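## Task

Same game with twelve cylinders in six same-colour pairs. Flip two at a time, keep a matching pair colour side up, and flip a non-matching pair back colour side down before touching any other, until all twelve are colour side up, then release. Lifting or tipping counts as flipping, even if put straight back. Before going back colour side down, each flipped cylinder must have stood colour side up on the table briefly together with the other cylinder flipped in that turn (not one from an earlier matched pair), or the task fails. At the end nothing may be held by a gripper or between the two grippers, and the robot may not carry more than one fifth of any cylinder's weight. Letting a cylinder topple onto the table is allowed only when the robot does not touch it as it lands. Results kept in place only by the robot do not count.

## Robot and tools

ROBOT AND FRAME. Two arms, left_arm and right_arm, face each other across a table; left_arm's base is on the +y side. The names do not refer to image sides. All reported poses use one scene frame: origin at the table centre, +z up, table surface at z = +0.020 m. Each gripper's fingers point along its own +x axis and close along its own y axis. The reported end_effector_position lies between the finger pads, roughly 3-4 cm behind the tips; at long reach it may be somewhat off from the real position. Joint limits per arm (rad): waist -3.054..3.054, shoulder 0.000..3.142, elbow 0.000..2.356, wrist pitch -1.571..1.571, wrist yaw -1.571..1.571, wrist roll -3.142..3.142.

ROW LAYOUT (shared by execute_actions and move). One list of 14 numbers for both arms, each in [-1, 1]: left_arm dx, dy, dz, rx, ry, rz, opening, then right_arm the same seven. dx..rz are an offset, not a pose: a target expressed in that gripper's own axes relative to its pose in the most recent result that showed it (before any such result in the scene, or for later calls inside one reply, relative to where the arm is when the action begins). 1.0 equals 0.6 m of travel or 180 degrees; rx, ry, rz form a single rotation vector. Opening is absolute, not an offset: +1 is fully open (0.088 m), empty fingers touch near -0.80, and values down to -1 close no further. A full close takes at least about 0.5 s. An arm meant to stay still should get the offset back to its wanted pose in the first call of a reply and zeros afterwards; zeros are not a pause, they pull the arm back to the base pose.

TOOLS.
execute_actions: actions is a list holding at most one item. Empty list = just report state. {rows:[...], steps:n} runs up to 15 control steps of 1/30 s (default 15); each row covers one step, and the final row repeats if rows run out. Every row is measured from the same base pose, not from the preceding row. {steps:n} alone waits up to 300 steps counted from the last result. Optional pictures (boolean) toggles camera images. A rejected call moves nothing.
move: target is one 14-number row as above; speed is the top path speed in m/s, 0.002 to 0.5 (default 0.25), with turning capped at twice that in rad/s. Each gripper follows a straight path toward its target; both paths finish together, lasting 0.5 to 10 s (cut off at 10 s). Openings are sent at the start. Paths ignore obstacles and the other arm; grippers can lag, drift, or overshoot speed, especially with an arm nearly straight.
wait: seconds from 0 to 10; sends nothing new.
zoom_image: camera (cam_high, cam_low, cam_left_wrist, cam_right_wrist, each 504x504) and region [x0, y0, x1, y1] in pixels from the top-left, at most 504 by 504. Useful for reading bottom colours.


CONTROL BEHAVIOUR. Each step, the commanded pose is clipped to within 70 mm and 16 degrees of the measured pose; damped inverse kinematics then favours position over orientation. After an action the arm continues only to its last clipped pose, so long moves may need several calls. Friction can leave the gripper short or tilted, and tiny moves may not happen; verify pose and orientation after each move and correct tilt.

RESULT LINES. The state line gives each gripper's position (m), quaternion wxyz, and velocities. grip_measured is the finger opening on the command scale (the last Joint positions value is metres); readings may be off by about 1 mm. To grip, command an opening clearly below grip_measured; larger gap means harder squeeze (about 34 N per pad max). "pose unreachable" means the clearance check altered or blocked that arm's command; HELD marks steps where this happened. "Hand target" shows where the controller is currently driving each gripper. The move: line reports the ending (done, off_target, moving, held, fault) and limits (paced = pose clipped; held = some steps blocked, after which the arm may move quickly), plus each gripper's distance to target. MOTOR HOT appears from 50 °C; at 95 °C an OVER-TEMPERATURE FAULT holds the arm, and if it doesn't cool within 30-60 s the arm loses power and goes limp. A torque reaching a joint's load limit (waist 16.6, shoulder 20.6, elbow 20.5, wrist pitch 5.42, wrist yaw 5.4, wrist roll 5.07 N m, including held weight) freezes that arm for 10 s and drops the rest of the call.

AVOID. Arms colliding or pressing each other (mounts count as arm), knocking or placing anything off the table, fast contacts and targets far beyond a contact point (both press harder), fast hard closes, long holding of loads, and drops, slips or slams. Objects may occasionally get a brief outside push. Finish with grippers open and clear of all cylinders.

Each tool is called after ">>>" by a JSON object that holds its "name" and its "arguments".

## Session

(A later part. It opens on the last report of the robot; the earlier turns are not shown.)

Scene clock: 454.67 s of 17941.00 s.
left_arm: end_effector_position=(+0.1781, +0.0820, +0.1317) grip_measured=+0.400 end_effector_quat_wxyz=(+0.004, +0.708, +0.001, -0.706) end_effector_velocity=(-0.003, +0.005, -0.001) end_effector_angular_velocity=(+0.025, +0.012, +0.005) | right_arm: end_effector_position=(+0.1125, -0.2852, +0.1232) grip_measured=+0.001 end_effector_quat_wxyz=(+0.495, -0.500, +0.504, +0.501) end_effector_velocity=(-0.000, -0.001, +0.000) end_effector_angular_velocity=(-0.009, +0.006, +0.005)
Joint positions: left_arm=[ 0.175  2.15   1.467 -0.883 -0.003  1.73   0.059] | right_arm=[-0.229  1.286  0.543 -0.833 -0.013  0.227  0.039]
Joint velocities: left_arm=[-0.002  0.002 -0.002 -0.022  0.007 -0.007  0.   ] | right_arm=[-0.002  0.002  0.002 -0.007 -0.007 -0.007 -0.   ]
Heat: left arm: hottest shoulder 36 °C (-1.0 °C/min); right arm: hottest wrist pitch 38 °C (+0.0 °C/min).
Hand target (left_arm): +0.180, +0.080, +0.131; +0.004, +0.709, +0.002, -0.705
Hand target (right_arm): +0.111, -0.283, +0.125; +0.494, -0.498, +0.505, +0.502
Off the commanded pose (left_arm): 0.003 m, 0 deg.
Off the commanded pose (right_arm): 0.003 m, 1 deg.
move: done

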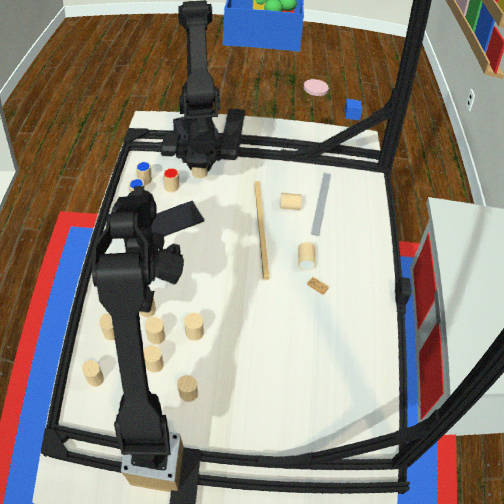

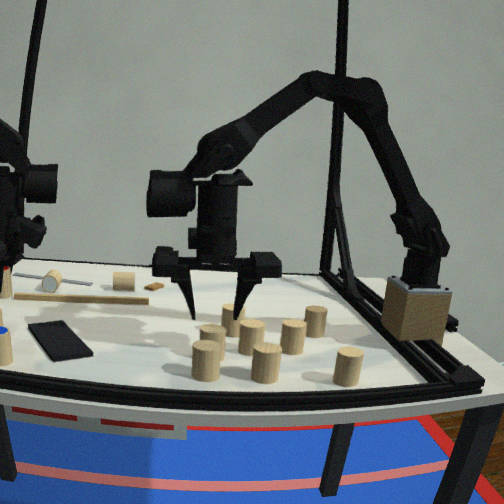

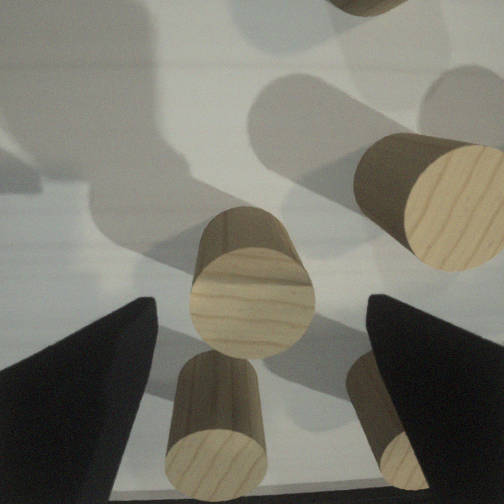

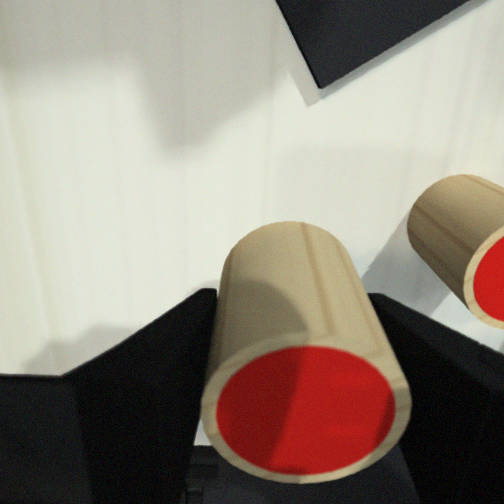

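>>> {"name": "move", "arguments": {"target": [0.0945,0,-0.006,0,0,0,0.33, 0.094,0,0,0,0,0,-0.3], "speed": 0.1}}

>>> {"name": "execute_actions", "arguments": {"actions": [{"rows":[[0,0,0,0,0,0,0.33,0,0,0,0,0,0,0.33]],"steps":11}], "pictures": false}}

>>> {"name": "move", "arguments": {"target": [0,0,0,0,0,0,0.33, -0.09,0,0,0,0,0,0.33], "speed": 0.2}}

Scene clock: 461.63 s of 17941.00 s.
left_arm: end_effector_position=(+0.1814, +0.0792, +0.0787) grip_measured=+0.330 end_effector_quat_wxyz=(+0.007, +0.709, -0.003, -0.705) end_effector_velocity=(-0.000, +0.001, +0.002) end_effector_angular_velocity=(+0.004, -0.007, +0.005) | right_arm: end_effector_position=(+0.1123, -0.2847, +0.0704) grip_measured=+0.000 end_effector_quat_wxyz=(+0.495, -0.499, +0.504, +0.502) end_effector_velocity=(+0.001, -0.004, -0.001) end_effector_angular_velocity=(-0.013, +0.004, -0.000)
Joint positions: left_arm=[ 0.182  2.255  1.404 -0.706 -0.003  1.737  0.055] | right_arm=[-0.228  1.472  0.415 -0.516 -0.013  0.227  0.039]
Joint velocities: left_arm=[-0.002 -0.007 -0.002 -0.007 -0.007 -0.007 -0.001] | right_arm=[-0.007 -0.002 -0.007 -0.007 -0.007 -0.007 -0.   ]
Heat: left arm: hottest shoulder 37 °C (-1.0 °C/min); right arm: hottest elbow 37 °C (+0.0 °C/min).
Hand target (left_arm): +0.182, +0.082, +0.075; +0.004, +0.708, +0.001, -0.706
Hand target (right_arm): +0.112, -0.286, +0.067; +0.495, -0.500, +0.504, +0.501
Off the commanded pose (left_arm): 0.005 m, 1 deg.
Off the commanded pose (right_arm): 0.004 m, 0 deg.
move: done

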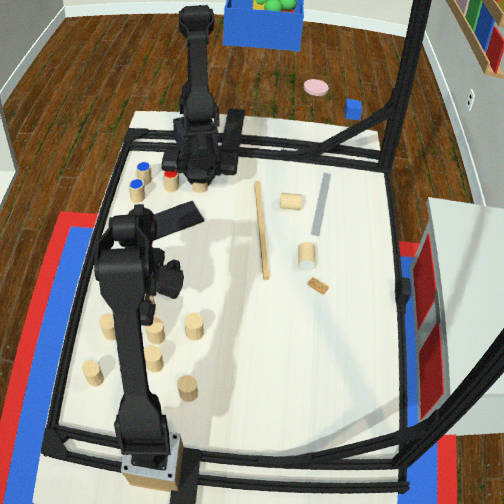

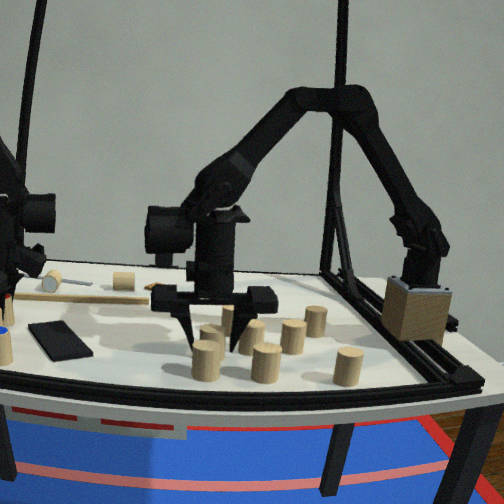

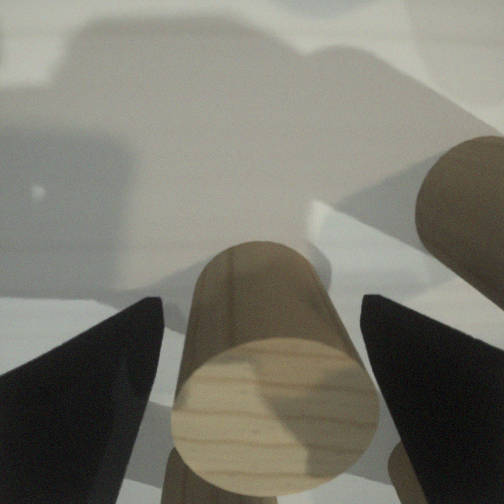

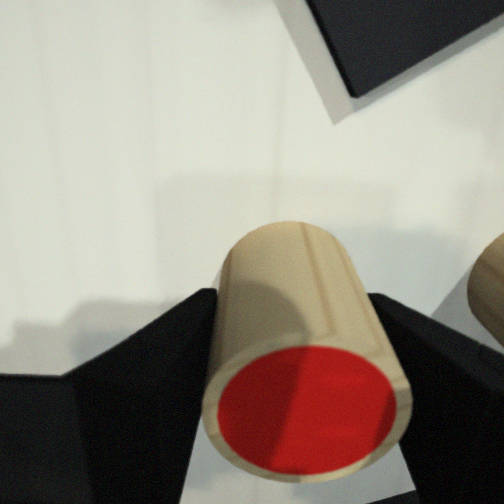

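Scene clock: 462.00 s of 17941.00 s.
left_arm: end_effector_position=(+0.1814, +0.0792, +0.0787) grip_measured=+0.330 end_effector_quat_wxyz=(+0.007, +0.709, -0.003, -0.705) end_effector_velocity=(-0.001, +0.006, -0.001) end_effector_angular_velocity=(+0.030, -0.017, +0.015) | right_arm: end_effector_position=(+0.1121, -0.2842, +0.0704) grip_measured=+0.315 end_effector_quat_wxyz=(+0.496, -0.498, +0.503, +0.503) end_effector_velocity=(-0.000, -0.002, -0.000) end_effector_angular_velocity=(-0.009, +0.005, +0.005)
Joint positions: left_arm=[ 0.182  2.255  1.404 -0.706 -0.003  1.737  0.055] | right_arm=[-0.228  1.472  0.415 -0.513 -0.013  0.227  0.054]
Joint velocities: left_arm=[-0.007  0.002 -0.002 -0.022 -0.022 -0.022 -0.   ] | right_arm=[-0.002 -0.002 -0.002 -0.007 -0.007 -0.007  0.007]
Heat: left arm: hottest shoulder 37 °C (-1.0 °C/min); right arm: hottest elbow 37 °C (+0.0 °C/min).
Hand target (left_arm): +0.181, +0.079, +0.079; +0.007, +0.709, -0.003, -0.705
Hand target (right_arm): +0.112, -0.285, +0.070; +0.495, -0.499, +0.504, +0.502
Off the commanded pose (left_arm): 0.000 m, 0 deg.
Off the commanded pose (right_arm): 0.001 m, 0 deg.
Steps of this call (steps 1 to 11: all 11 steps of this action). Readings (end_effector_position):
1: left_arm (+0.1814, +0.0792, +0.0787) | right_arm (+0.1123, -0.2847, +0.0704)
2: left_arm (+0.1814, +0.0792, +0.0787) | right_arm (+0.1122, -0.2844, +0.0704)
4: left_arm (+0.1814, +0.0792, +0.0787) | right_arm (+0.1120, -0.2836, +0.0704)
8: left_arm (+0.1814, +0.0792, +0.0787) | right_arm (+0.1121, -0.2842, +0.0704)
11: the state above

Scene clock: 463.10 s of 17941.00 s.
left_arm: end_effector_position=(+0.1814, +0.0792, +0.0787) grip_measured=+0.330 end_effector_quat_wxyz=(+0.007, +0.709, -0.003, -0.705) end_effector_velocity=(-0.001, +0.004, -0.001) end_effector_angular_velocity=(+0.013, -0.005, +0.020) | right_arm: end_effector_position=(+0.1130, -0.2882, +0.1204) grip_measured=+0.330 end_effector_quat_wxyz=(+0.492, -0.503, +0.507, +0.497) end_effector_velocity=(-0.000, -0.003, +0.002) end_effector_angular_velocity=(-0.009, +0.006, +0.005)
Joint positions: left_arm=[ 0.182  2.255  1.404 -0.706 -0.003  1.737  0.055] | right_arm=[-0.228  1.293  0.534 -0.83  -0.013  0.227  0.055]
Joint velocities: left_arm=[-0.002 -0.002 -0.007 -0.007 -0.007 -0.022  0.   ] | right_arm=[-0.002 -0.012  0.002 -0.022 -0.007 -0.007  0.   ]
Heat: left arm: hottest shoulder 37 °C (-1.0 °C/min); right arm: hottest elbow 37 °C (+0.0 °C/min).
Hand target (left_arm): +0.181, +0.079, +0.079; +0.007, +0.709, -0.003, -0.705
Hand target (right_arm): +0.112, -0.284, +0.124; +0.496, -0.498, +0.503, +0.503
Off the commanded pose (left_arm): 0.000 m, 0 deg.
Off the commanded pose (right_arm): 0.006 m, 1 deg.
move: done

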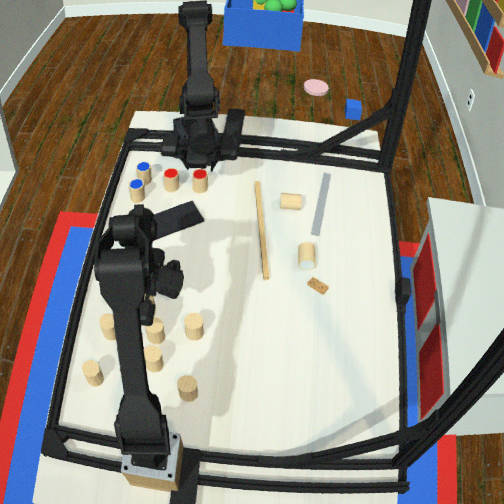

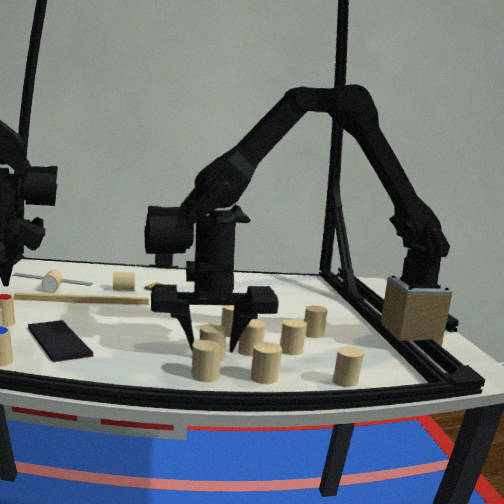

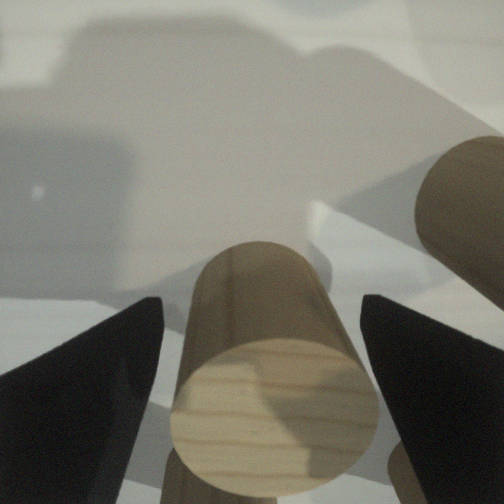

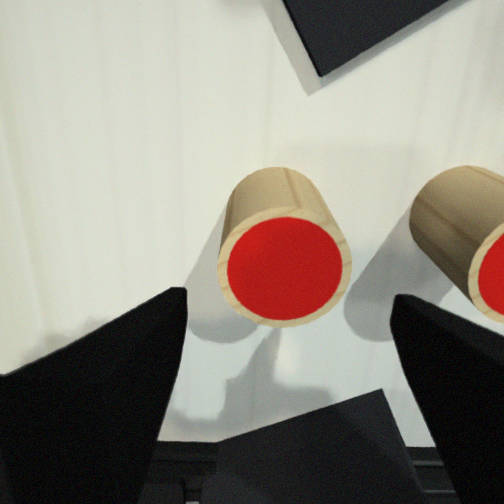

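>>> {"name": "execute_actions", "arguments": {"actions": [{"rows":[[0,0,0,0,0,0,-0.3,0,0,0,0,0,0,0.5]],"steps":11}], "pictures": false}}

>>> {"name": "move", "arguments": {"target": [-0.06,0,0,0,0,0,-0.3, 0,0,0,0,0,0,0.5], "speed": 0.2}}

>>> {"name": "move", "arguments": {"target": [-0.322,0.047,0.09,0,0,0.503,-0.3, -0.307,-0.03,0.367,0.0015,-0.507,-0.0055,0.5], "speed": 0.4}}

Scene clock: 474.63 s of 17941.00 s.
left_arm: end_effector_position=(+0.1813, +0.0794, +0.0785) grip_measured=+0.015 end_effector_quat_wxyz=(+0.007, +0.709, -0.002, -0.705) end_effector_velocity=(+0.000, +0.001, -0.001) end_effector_angular_velocity=(+0.001, -0.022, +0.000) | right_arm: end_effector_position=(+0.1131, -0.2881, +0.1207) grip_measured=+0.496 end_effector_quat_wxyz=(+0.492, -0.503, +0.507, +0.497) end_effector_velocity=(-0.001, -0.001, +0.001) end_effector_angular_velocity=(-0.004, +0.006, -0.010)
Joint positions: left_arm=[ 0.182  2.255  1.404 -0.706 -0.003  1.737  0.04 ] | right_arm=[-0.229  1.292  0.535 -0.832 -0.013  0.227  0.063]
Joint velocities: left_arm=[-0.007 -0.002 -0.007  0.007 -0.022 -0.007 -0.   ] | right_arm=[-0.002 -0.002  0.002 -0.007 -0.007  0.007  0.002]
Heat: left arm: hottest shoulder 38 °C (-1.0 °C/min); right arm: hottest elbow 37 °C (+0.0 °C/min).
Hand target (left_arm): +0.181, +0.079, +0.079; +0.007, +0.709, -0.002, -0.705
Hand target (right_arm): +0.113, -0.288, +0.120; +0.492, -0.503, +0.507, +0.497
Off the commanded pose (left_arm): 0.000 m, 0 deg.
Off the commanded pose (right_arm): 0.000 m, 0 deg.
Steps of this call (steps 1 to 90: nothing new was sent; then 8.17 s passed at rest; steps 91 to 101: all 11 steps of this action). Readings (end_effector_position):
91: left_arm (+0.1813, +0.0794, +0.0785) | right_arm (+0.1130, -0.2882, +0.1207)
92: left_arm (+0.1813, +0.0794, +0.0785) | right_arm (+0.1130, -0.2882, +0.1207)
94: left_arm (+0.1813, +0.0794, +0.0785) | right_arm (+0.1131, -0.2881, +0.1207)
98: left_arm (+0.1813, +0.0794, +0.0785) | right_arm (+0.1131, -0.2881, +0.1207)
101: the state above

Scene clock: 475.67 s of 17941.00 s.
left_arm: end_effector_position=(+0.1805, +0.0842, +0.1077) grip_measured=+0.014 end_effector_quat_wxyz=(+0.000, +0.708, +0.004, -0.706) end_effector_velocity=(-0.000, +0.002, +0.000) end_effector_angular_velocity=(+0.008, -0.006, +0.005) | right_arm: end_effector_position=(+0.1131, -0.2881, +0.1207) grip_measured=+0.500 end_effector_quat_wxyz=(+0.492, -0.503, +0.507, +0.497) end_effector_velocity=(-0.000, -0.002, -0.000) end_effector_angular_velocity=(-0.009, +0.005, -0.010)
Joint positions: left_arm=[ 0.182  2.194  1.433 -0.816 -0.003  1.737  0.04 ] | right_arm=[-0.229  1.292  0.535 -0.832 -0.013  0.227  0.063]
Joint velocities: left_arm=[-0.002 -0.002 -0.002 -0.007 -0.007 -0.007  0.   ] | right_arm=[-0.002 -0.002 -0.002 -0.007 -0.007  0.007 -0.   ]
Heat: left arm: hottest shoulder 39 °C (+0.0 °C/min); right arm: hottest elbow 37 °C (+0.0 °C/min).
Hand target (left_arm): +0.181, +0.080, +0.115; +0.007, +0.709, -0.003, -0.705
Hand target (right_arm): +0.113, -0.288, +0.121; +0.492, -0.503, +0.507, +0.497
Off the commanded pose (left_arm): 0.008 m, 1 deg.
Off the commanded pose (right_arm): 0.000 m, 0 deg.
move: done

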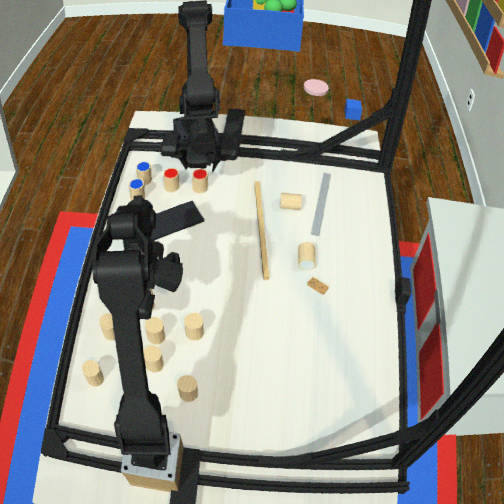

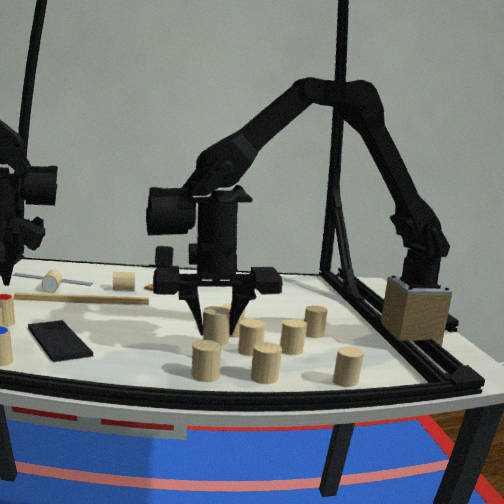

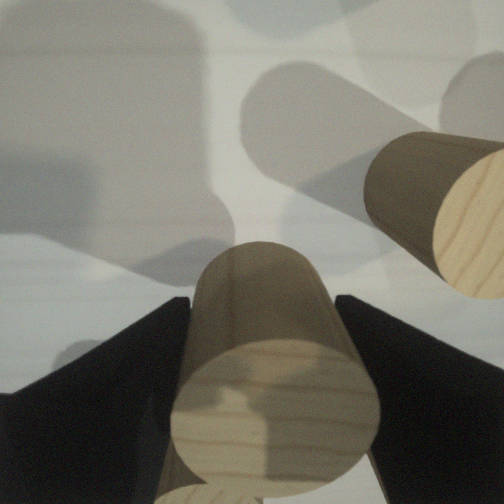

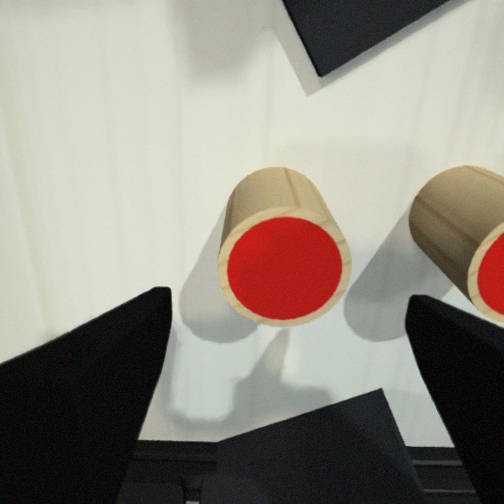

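Scene clock: 478.23 s of 17941.00 s.
left_arm: end_effector_position=(+0.1267, +0.0532, +0.3047) grip_measured=+0.012 end_effector_quat_wxyz=(+0.502, +0.499, -0.502, -0.497) end_effector_velocity=(-0.002, +0.000, +0.003) end_effector_angular_velocity=(-0.017, +0.007, -0.000) | right_arm: end_effector_position=(+0.1294, -0.0663, +0.3014) grip_measured=+0.500 end_effector_quat_wxyz=(+0.707, +0.001, -0.002, +0.707) end_effector_velocity=(-0.000, +0.001, -0.004) end_effector_angular_velocity=(-0.007, -0.008, +0.005)
Joint positions: left_arm=[0.06  1.653 0.515 1.146 0.049 1.573 0.04 ] | right_arm=[-0.359  1.403  0.426  0.981  0.098 -0.001  0.064]
Joint velocities: left_arm=[-0.007  0.002 -0.002  0.022 -0.007 -0.007 -0.   ] | right_arm=[-0.002  0.012 -0.002  0.007 -0.007 -0.007 -0.   ]
Heat: left arm: hottest shoulder 39 °C (+0.0 °C/min); right arm: hottest elbow 37 °C (+0.0 °C/min).
Hand target (left_arm): +0.126, +0.054, +0.302; +0.501, +0.500, -0.500, -0.499
Hand target (right_arm): +0.130, -0.064, +0.301; +0.707, +0.000, -0.002, +0.707
Off the commanded pose (left_arm): 0.004 m, 0 deg.
Off the commanded pose (right_arm): 0.004 m, 1 deg.
move: done

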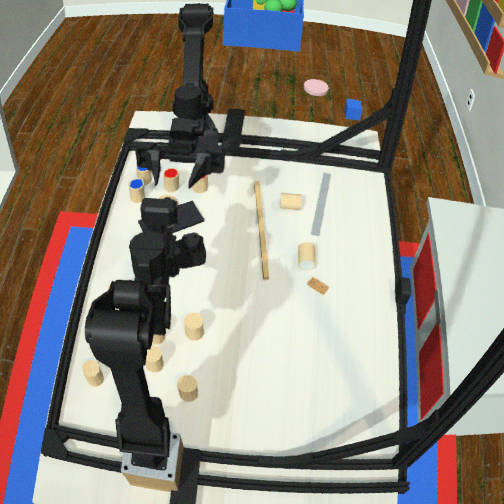

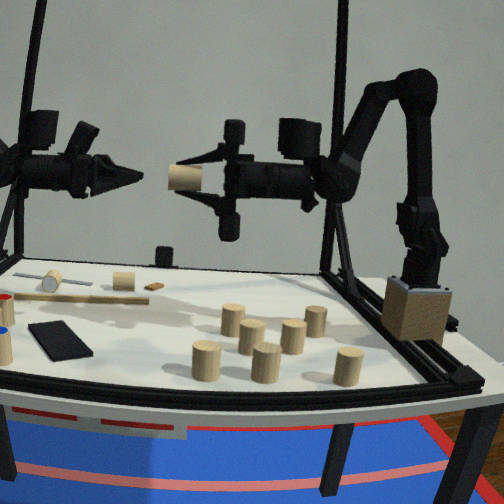

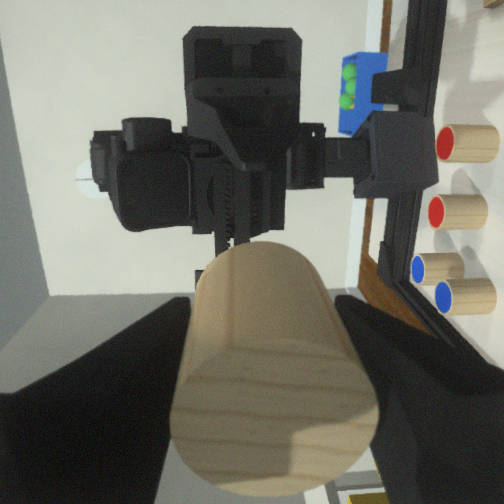

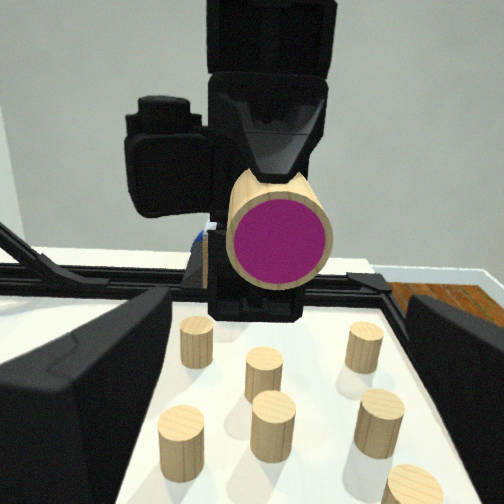

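>>> {"name": "move", "arguments": {"target": [0.141,0.009,0.003,0,0,0,-0.3, 0,0,0,0,0,0,0.5], "speed": 0.15}}

>>> {"name": "execute_actions", "arguments": {"actions": [{"rows":[[0,0,0,0,0,0,-0.3,0,0,0,0,0,0,-0.3]],"steps":11}], "pictures": false}}

>>> {"name": "move", "arguments": {"target": [-0.06,0,0,0,0,0,0.5, -0.06,0,0,0,0,0,-0.3], "speed": 0.1}}

>>> {"name": "move", "arguments": {"target": [-0.197,-0.295,0.101,0,0,-0.497,0.4, -0.355,0.168,-0.293,0,0.501,0,-0.3], "speed": 0.4}}

Scene clock: 486.83 s of 17941.00 s.
left_arm: end_effector_position=(+0.1262, -0.0280, +0.3075) grip_measured=+0.010 end_effector_quat_wxyz=(+0.500, +0.501, -0.500, -0.499) end_effector_velocity=(+0.007, -0.001, +0.000) end_effector_angular_velocity=(+0.002, +0.007, +0.039) | right_arm: end_effector_position=(+0.1295, -0.0661, +0.3013) grip_measured=+0.500 end_effector_quat_wxyz=(+0.707, +0.001, -0.002, +0.707) end_effector_velocity=(-0.000, -0.001, -0.004) end_effector_angular_velocity=(-0.012, -0.009, +0.005)
Joint positions: left_arm=[0.047 1.892 0.857 1.035 0.036 1.573 0.039] | right_arm=[-0.36   1.405  0.426  0.983  0.098 -0.001  0.064]
Joint velocities: left_arm=[ 0.002  0.002  0.007 -0.007 -0.037 -0.007 -0.   ] | right_arm=[-0.002 -0.002 -0.007 -0.007 -0.007 -0.007  0.   ]
Heat: left arm: hottest shoulder 38 °C (+0.0 °C/min); right arm: hottest elbow 37 °C (+0.0 °C/min).
Hand target (left_arm): +0.125, -0.031, +0.310; +0.502, +0.499, -0.502, -0.497
Hand target (right_arm): +0.129, -0.066, +0.302; +0.707, +0.001, -0.002, +0.707
Off the commanded pose (left_arm): 0.005 m, 0 deg.
Off the commanded pose (right_arm): 0.000 m, 0 deg.
move: done

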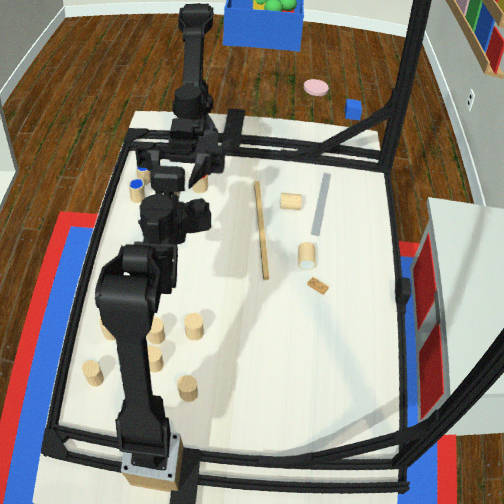

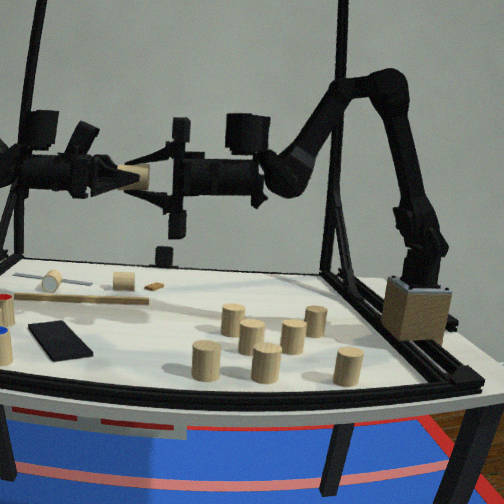

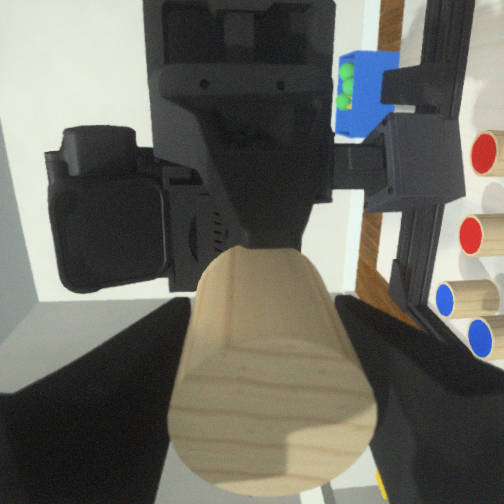

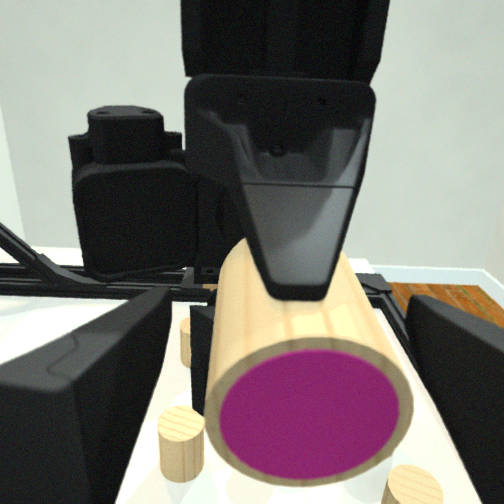

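Scene clock: 487.20 s of 17941.00 s.
left_arm: end_effector_position=(+0.1262, -0.0281, +0.3074) grip_measured=+0.010 end_effector_quat_wxyz=(+0.500, +0.501, -0.500, -0.499) end_effector_velocity=(-0.002, +0.001, -0.001) end_effector_angular_velocity=(+0.007, +0.008, -0.010) | right_arm: end_effector_position=(+0.1294, -0.0661, +0.3013) grip_measured=+0.003 end_effector_quat_wxyz=(+0.707, +0.001, -0.002, +0.707) end_effector_velocity=(-0.002, -0.001, -0.005) end_effector_angular_velocity=(-0.022, -0.024, +0.019)
Joint positions: left_arm=[0.047 1.892 0.857 1.035 0.035 1.573 0.039] | right_arm=[-0.36   1.405  0.426  0.983  0.098 -0.001  0.039]
Joint velocities: left_arm=[-0.002 -0.002 -0.002 -0.007  0.007 -0.007 -0.   ] | right_arm=[-0.002 -0.002 -0.002 -0.022 -0.022 -0.022 -0.   ]
Heat: left arm: hottest shoulder 38 °C (+0.0 °C/min); right arm: hottest elbow 37 °C (+0.0 °C/min).
Hand target (left_arm): +0.126, -0.028, +0.307; +0.500, +0.501, -0.500, -0.499
Hand target (right_arm): +0.129, -0.066, +0.301; +0.707, +0.001, -0.002, +0.707
Off the commanded pose (left_arm): 0.000 m, 0 deg.
Off the commanded pose (right_arm): 0.000 m, 0 deg.
Steps of this call (steps 1 to 11: all 11 steps of this action). Readings (end_effector_position):
1: left_arm (+0.1262, -0.0280, +0.3075) | right_arm (+0.1295, -0.0661, +0.3013)
2: left_arm (+0.1262, -0.0280, +0.3075) | right_arm (+0.1295, -0.0661, +0.3013)
4: left_arm (+0.1262, -0.0280, +0.3075) | right_arm (+0.1295, -0.0661, +0.3013)
8: left_arm (+0.1262, -0.0281, +0.3074) | right_arm (+0.1294, -0.0661, +0.3013)
11: the state above

Scene clock: 488.27 s of 17941.00 s.
left_arm: end_effector_position=(+0.1252, +0.0052, +0.3046) grip_measured=+0.500 end_effector_quat_wxyz=(+0.498, +0.503, -0.498, -0.501) end_effector_velocity=(-0.002, +0.002, -0.001) end_effector_angular_velocity=(+0.007, +0.008, +0.000) | right_arm: end_effector_position=(+0.1293, -0.0995, +0.3007) grip_measured=+0.003 end_effector_quat_wxyz=(+0.707, -0.000, -0.001, +0.707) end_effector_velocity=(+0.000, -0.003, +0.001) end_effector_angular_velocity=(+0.002, -0.007, +0.005)
Joint positions: left_arm=[0.048 1.795 0.714 1.074 0.036 1.573 0.063] | right_arm=[-0.343  1.238  0.317  0.921  0.113 -0.001  0.039]
Joint velocities: left_arm=[-0.007 -0.007 -0.007 -0.007 -0.007 -0.007  0.   ] | right_arm=[-0.002 -0.017 -0.007 -0.007 -0.007 -0.007 -0.   ]
Heat: left arm: hottest shoulder 38 °C (+0.0 °C/min); right arm: hottest elbow 37 °C (+0.0 °C/min).
Hand target (left_arm): +0.126, +0.008, +0.308; +0.500, +0.501, -0.500, -0.499
Hand target (right_arm): +0.129, -0.102, +0.301; +0.707, +0.001, -0.002, +0.707
Off the commanded pose (left_arm): 0.004 m, 0 deg.
Off the commanded pose (right_arm): 0.003 m, 0 deg.
move: done

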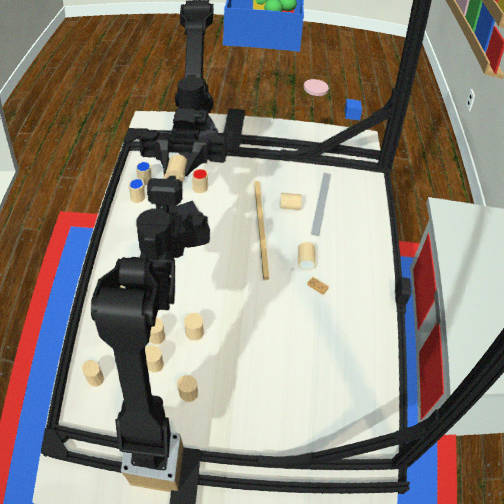

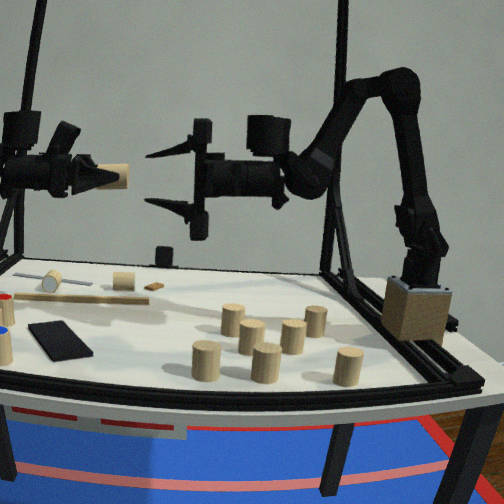

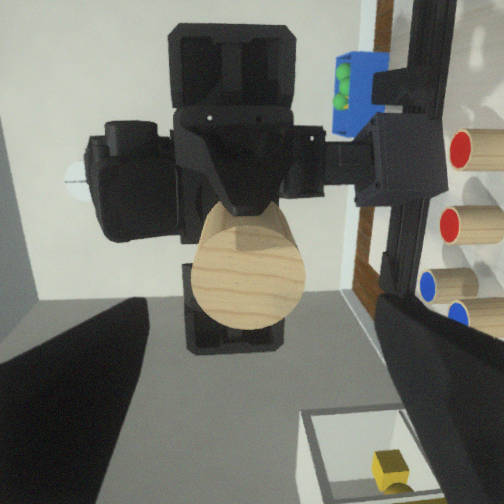

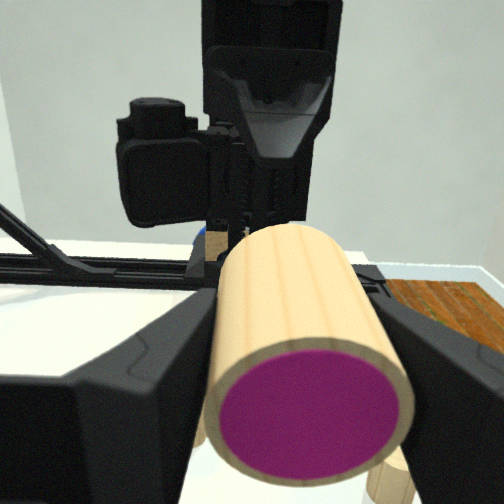

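Scene clock: 490.70 s of 17941.00 s.
left_arm: end_effector_position=(+0.0660, +0.1266, +0.1283) grip_measured=+0.400 end_effector_quat_wxyz=(+0.004, +0.708, +0.001, -0.706) end_effector_velocity=(-0.000, -0.005, +0.004) end_effector_angular_velocity=(-0.013, -0.006, +0.005) | right_arm: end_effector_position=(+0.0305, -0.3140, +0.1233) grip_measured=+0.002 end_effector_quat_wxyz=(+0.501, -0.499, +0.505, +0.495) end_effector_velocity=(+0.002, -0.003, -0.002) end_effector_angular_velocity=(-0.021, -0.009, -0.010)
Joint positions: left_arm=[-0.128  2.     1.216 -0.784 -0.004  1.427  0.059] | right_arm=[ 0.281  1.349  0.587 -0.814 -0.006  0.749  0.039]
Joint velocities: left_arm=[-0.002 -0.002  0.017 -0.007 -0.007 -0.007 -0.   ] | right_arm=[-0.002  0.012 -0.002 -0.007 -0.007  0.007 -0.   ]
Heat: left arm: hottest shoulder 38 °C (+1.0 °C/min); right arm: hottest elbow 38 °C (+1.0 °C/min).
Hand target (left_arm): +0.064, +0.125, +0.128; +0.003, +0.707, +0.002, -0.707
Hand target (right_arm): +0.028, -0.313, +0.124; +0.499, -0.498, +0.507, +0.496
Off the commanded pose (left_arm): 0.002 m, 0 deg.
Off the commanded pose (right_arm): 0.003 m, 1 deg.
move: done

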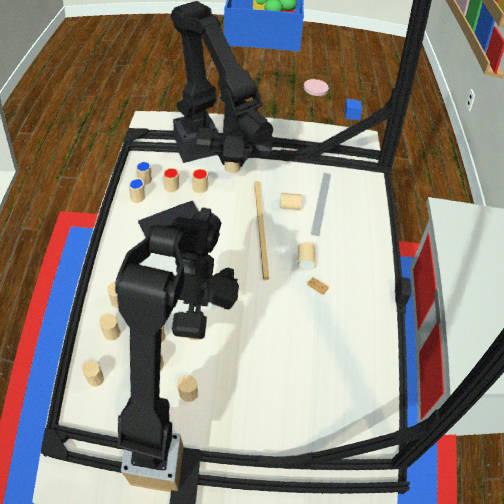

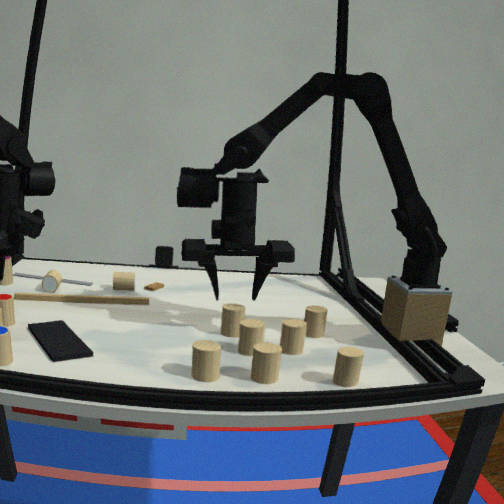

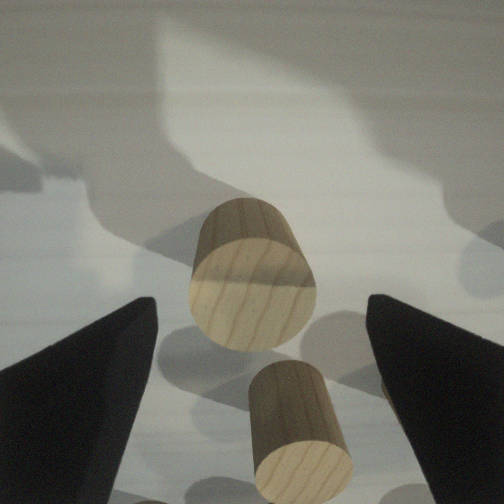

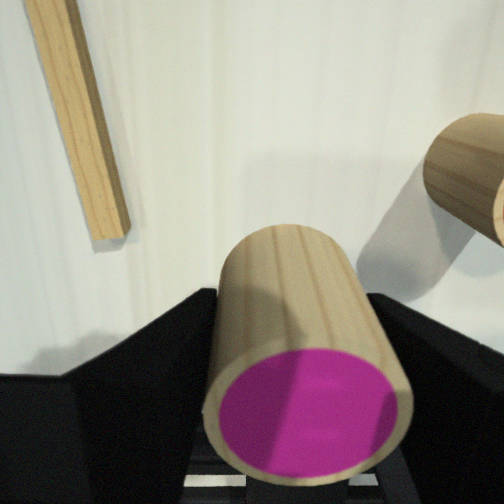

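>>> {"name": "move", "arguments": {"target": [0.093,0,0,0,0,0,0.4, 0.094,0,0,0,0,0,-0.3], "speed": 0.1}}

>>> {"name": "execute_actions", "arguments": {"actions": [{"rows":[[0,0,0,0,0,0,-0.3,0,0,0,0,0,0,0.33]],"steps":11}], "pictures": false}}

>>> {"name": "move", "arguments": {"target": [-0.09,0,0,0,0,0,-0.3, -0.09,0,0,0,0,0,0.33], "speed": 0.2}}

>>> {"name": "move", "arguments": {"target": [-0.3,0.122,-0.1,0,0,0.503,-0.3, -0.305,-0.163,0.416,0,-0.506,0,0.5], "speed": 0.4}}

Scene clock: 498.57 s of 17941.00 s.
left_arm: end_effector_position=(+0.0656, +0.1240, +0.0757) grip_measured=+0.400 end_effector_quat_wxyz=(+0.007, +0.708, -0.002, -0.706) end_effector_velocity=(+0.001, +0.003, +0.003) end_effector_angular_velocity=(+0.011, -0.009, +0.005) | right_arm: end_effector_position=(+0.0295, -0.3133, +0.0707) grip_measured=+0.000 end_effector_quat_wxyz=(+0.500, -0.496, +0.505, +0.498) end_effector_velocity=(-0.001, -0.003, -0.001) end_effector_angular_velocity=(-0.013, +0.018, +0.034)
Joint positions: left_arm=[-0.128  2.122  1.153 -0.589 -0.004  1.427  0.059] | right_arm=[ 0.281  1.526  0.465 -0.508 -0.007  0.75   0.039]
Joint velocities: left_arm=[-0.002 -0.007  0.002 -0.022 -0.007 -0.007 -0.   ] | right_arm=[-0.002 -0.002 -0.007  0.007 -0.022 -0.037 -0.   ]
Heat: left arm: hottest shoulder 38 °C (+1.0 °C/min); right arm: hottest elbow 38 °C (+1.0 °C/min).
Hand target (left_arm): +0.066, +0.127, +0.072; +0.004, +0.708, +0.001, -0.706
Hand target (right_arm): +0.031, -0.314, +0.067; +0.501, -0.499, +0.505, +0.495
Off the commanded pose (left_arm): 0.004 m, 1 deg.
Off the commanded pose (right_arm): 0.004 m, 0 deg.
move: done

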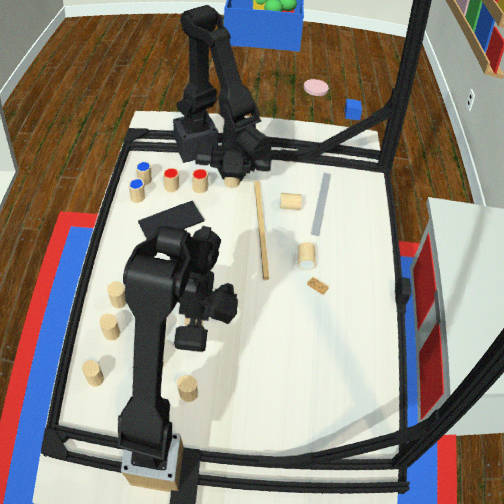

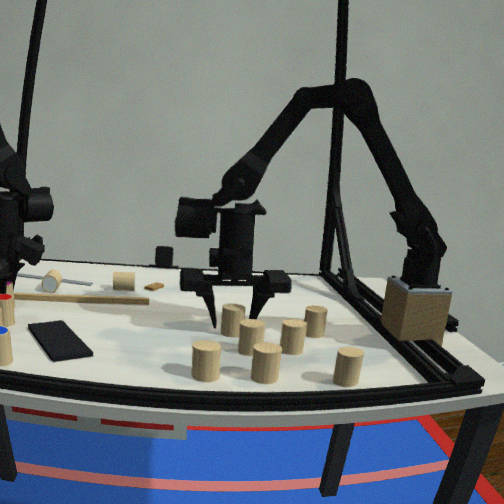

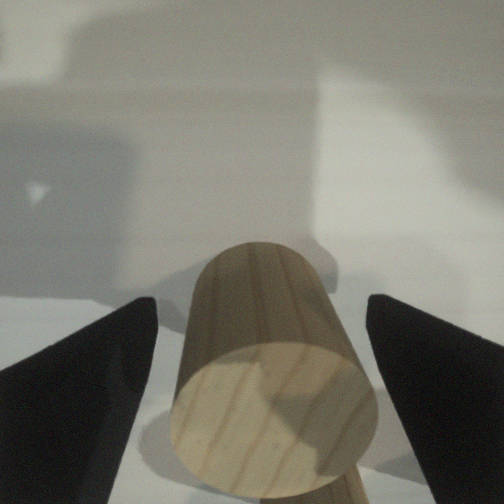

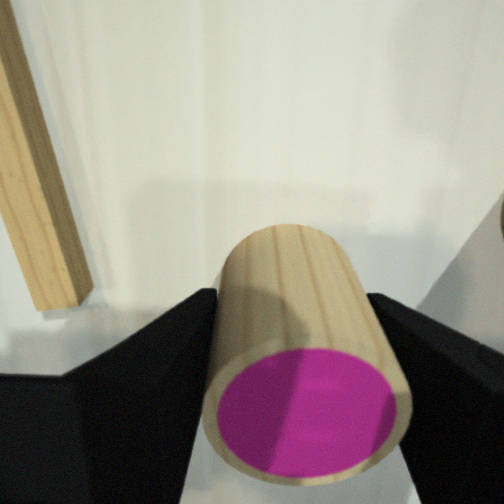

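Scene clock: 498.93 s of 17941.00 s.
left_arm: end_effector_position=(+0.0656, +0.1239, +0.0757) grip_measured=+0.013 end_effector_quat_wxyz=(+0.007, +0.708, -0.002, -0.706) end_effector_velocity=(+0.001, +0.005, +0.000) end_effector_angular_velocity=(+0.021, -0.010, +0.020) | right_arm: end_effector_position=(+0.0291, -0.3129, +0.0707) grip_measured=+0.316 end_effector_quat_wxyz=(+0.500, -0.495, +0.506, +0.499) end_effector_velocity=(+0.002, -0.004, -0.001) end_effector_angular_velocity=(-0.014, -0.003, +0.024)
Joint positions: left_arm=[-0.128  2.122  1.153 -0.589 -0.004  1.427  0.04 ] | right_arm=[ 0.281  1.526  0.465 -0.505 -0.007  0.75   0.054]
Joint velocities: left_arm=[-0.002 -0.002 -0.002 -0.022 -0.007 -0.022 -0.   ] | right_arm=[ 0.002 -0.002 -0.007 -0.007 -0.007 -0.022  0.007]
Heat: left arm: hottest shoulder 38 °C (+1.0 °C/min); right arm: hottest elbow 38 °C (+1.0 °C/min).
Hand target (left_arm): +0.066, +0.124, +0.076; +0.007, +0.708, -0.002, -0.706
Hand target (right_arm): +0.029, -0.313, +0.071; +0.500, -0.496, +0.506, +0.498
Off the commanded pose (left_arm): 0.000 m, 0 deg.
Off the commanded pose (right_arm): 0.000 m, 0 deg.
Steps of this call (steps 1 to 11: all 11 steps of this action). Readings (end_effector_position):
1: left_arm (+0.0656, +0.1240, +0.0757) | right_arm (+0.0295, -0.3133, +0.0707)
2: left_arm (+0.0656, +0.1240, +0.0757) | right_arm (+0.0292, -0.3130, +0.0707)
4: left_arm (+0.0656, +0.1239, +0.0757) | right_arm (+0.0288, -0.3125, +0.0708)
8: left_arm (+0.0656, +0.1239, +0.0757) | right_arm (+0.0291, -0.3129, +0.0707)
11: the state above

Scene clock: 500.03 s of 17941.00 s.
left_arm: end_effector_position=(+0.0663, +0.1288, +0.1236) grip_measured=+0.012 end_effector_quat_wxyz=(+0.001, +0.709, +0.004, -0.706) end_effector_velocity=(-0.004, +0.001, +0.001) end_effector_angular_velocity=(+0.005, +0.021, +0.005) | right_arm: end_effector_position=(+0.0320, -0.3161, +0.1206) grip_measured=+0.330 end_effector_quat_wxyz=(+0.500, -0.502, +0.506, +0.492) end_effector_velocity=(+0.002, -0.005, +0.003) end_effector_angular_velocity=(-0.021, -0.009, +0.010)
Joint positions: left_arm=[-0.128  2.009  1.208 -0.776 -0.004  1.427  0.04 ] | right_arm=[ 0.281  1.354  0.578 -0.81  -0.007  0.75   0.055]
Joint velocities: left_arm=[-0.002 -0.002  0.002 -0.007  0.022 -0.007 -0.   ] | right_arm=[ 0.002 -0.007  0.007 -0.037 -0.007 -0.007  0.   ]
Heat: left arm: hottest shoulder 38 °C (+1.0 °C/min); right arm: hottest elbow 37 °C (+0.0 °C/min).
Hand target (left_arm): +0.065, +0.124, +0.130; +0.007, +0.708, -0.003, -0.707
Hand target (right_arm): +0.029, -0.313, +0.125; +0.500, -0.495, +0.506, +0.499
Off the commanded pose (left_arm): 0.007 m, 1 deg.
Off the commanded pose (right_arm): 0.006 m, 1 deg.
move: done

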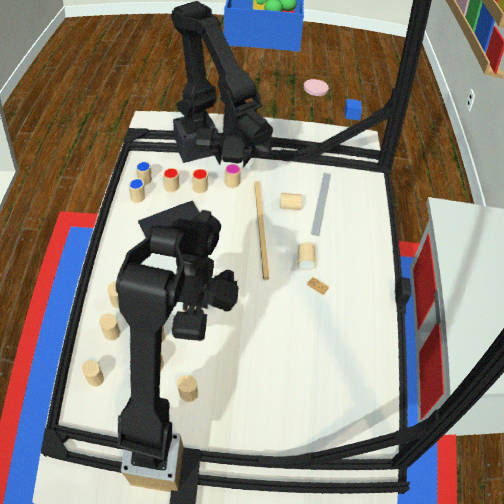

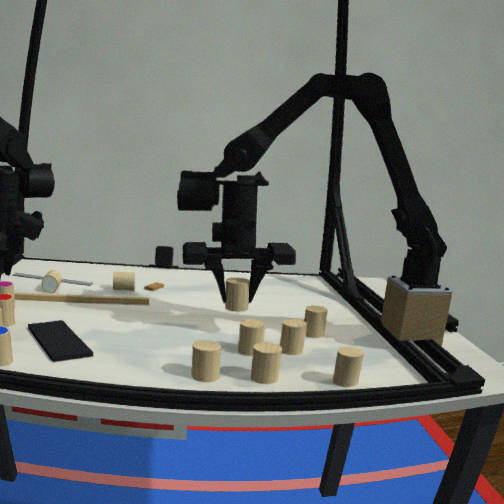

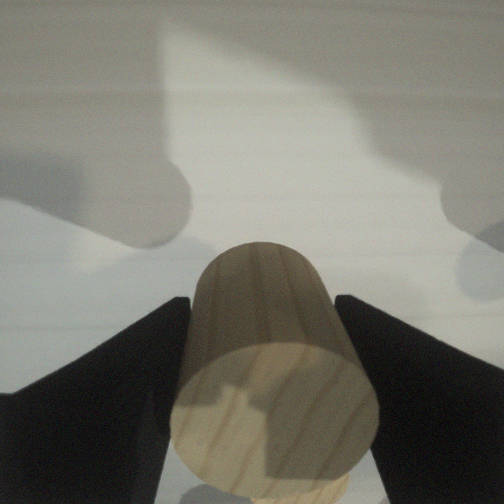

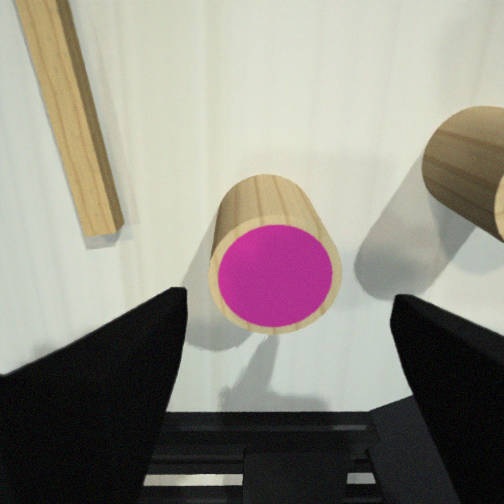

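Scene clock: 502.60 s of 17941.00 s.
left_arm: end_effector_position=(+0.1248, +0.0537, +0.3075) grip_measured=+0.010 end_effector_quat_wxyz=(+0.501, +0.500, -0.504, -0.495) end_effector_velocity=(+0.000, +0.001, +0.004) end_effector_angular_velocity=(-0.012, +0.007, +0.005) | right_arm: end_effector_position=(+0.1289, -0.0677, +0.3013) grip_measured=+0.500 end_effector_quat_wxyz=(+0.707, -0.001, -0.006, +0.707) end_effector_velocity=(-0.000, +0.001, -0.001) end_effector_angular_velocity=(+0.007, -0.021, +0.005)
Joint positions: left_arm=[0.053 1.639 0.517 1.132 0.041 1.578 0.039] | right_arm=[-0.357  1.4    0.42   0.986  0.1   -0.01   0.064]
Joint velocities: left_arm=[-0.002 -0.007 -0.002  0.007 -0.007 -0.007 -0.   ] | right_arm=[-0.002  0.012 -0.002  0.022 -0.007 -0.022  0.   ]
Heat: left arm: hottest shoulder 38 °C (+2.0 °C/min); right arm: hottest elbow 37 °C (+0.0 °C/min).
Hand target (left_arm): +0.126, +0.055, +0.304; +0.500, +0.501, -0.502, -0.497
Hand target (right_arm): +0.129, -0.065, +0.303; +0.707, -0.000, -0.008, +0.707
Off the commanded pose (left_arm): 0.004 m, 0 deg.
Off the commanded pose (right_arm): 0.004 m, 1 deg.
move: done

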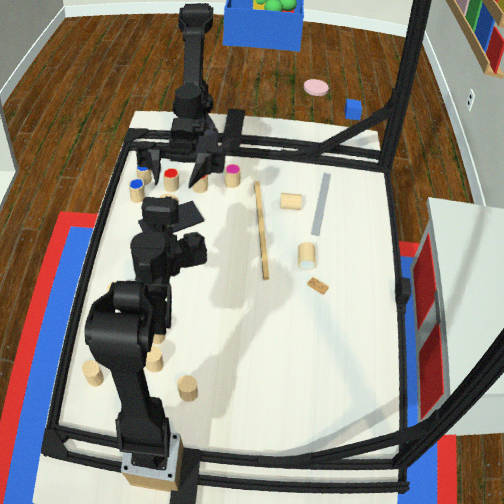

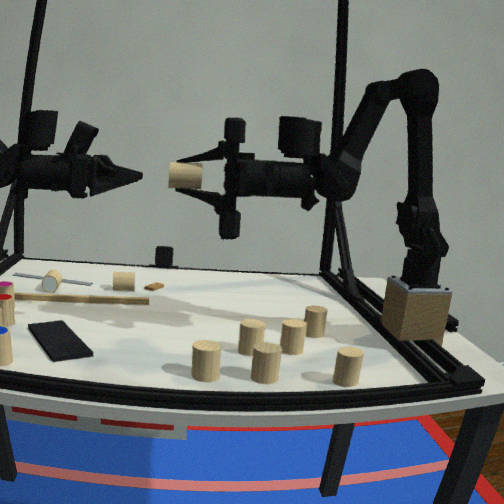

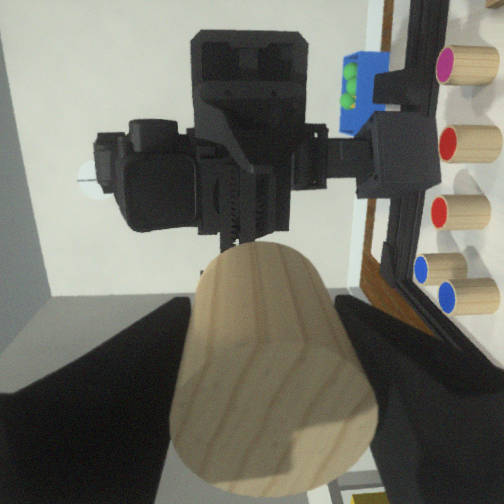

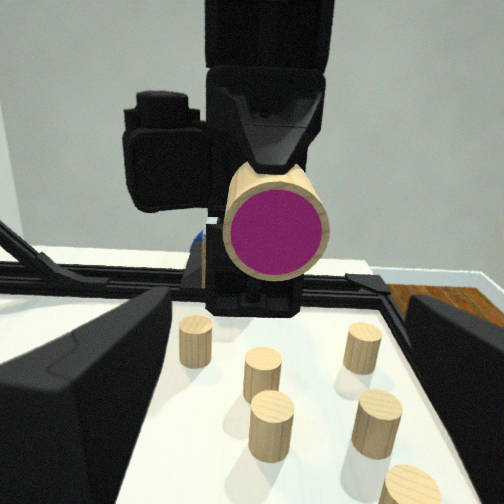

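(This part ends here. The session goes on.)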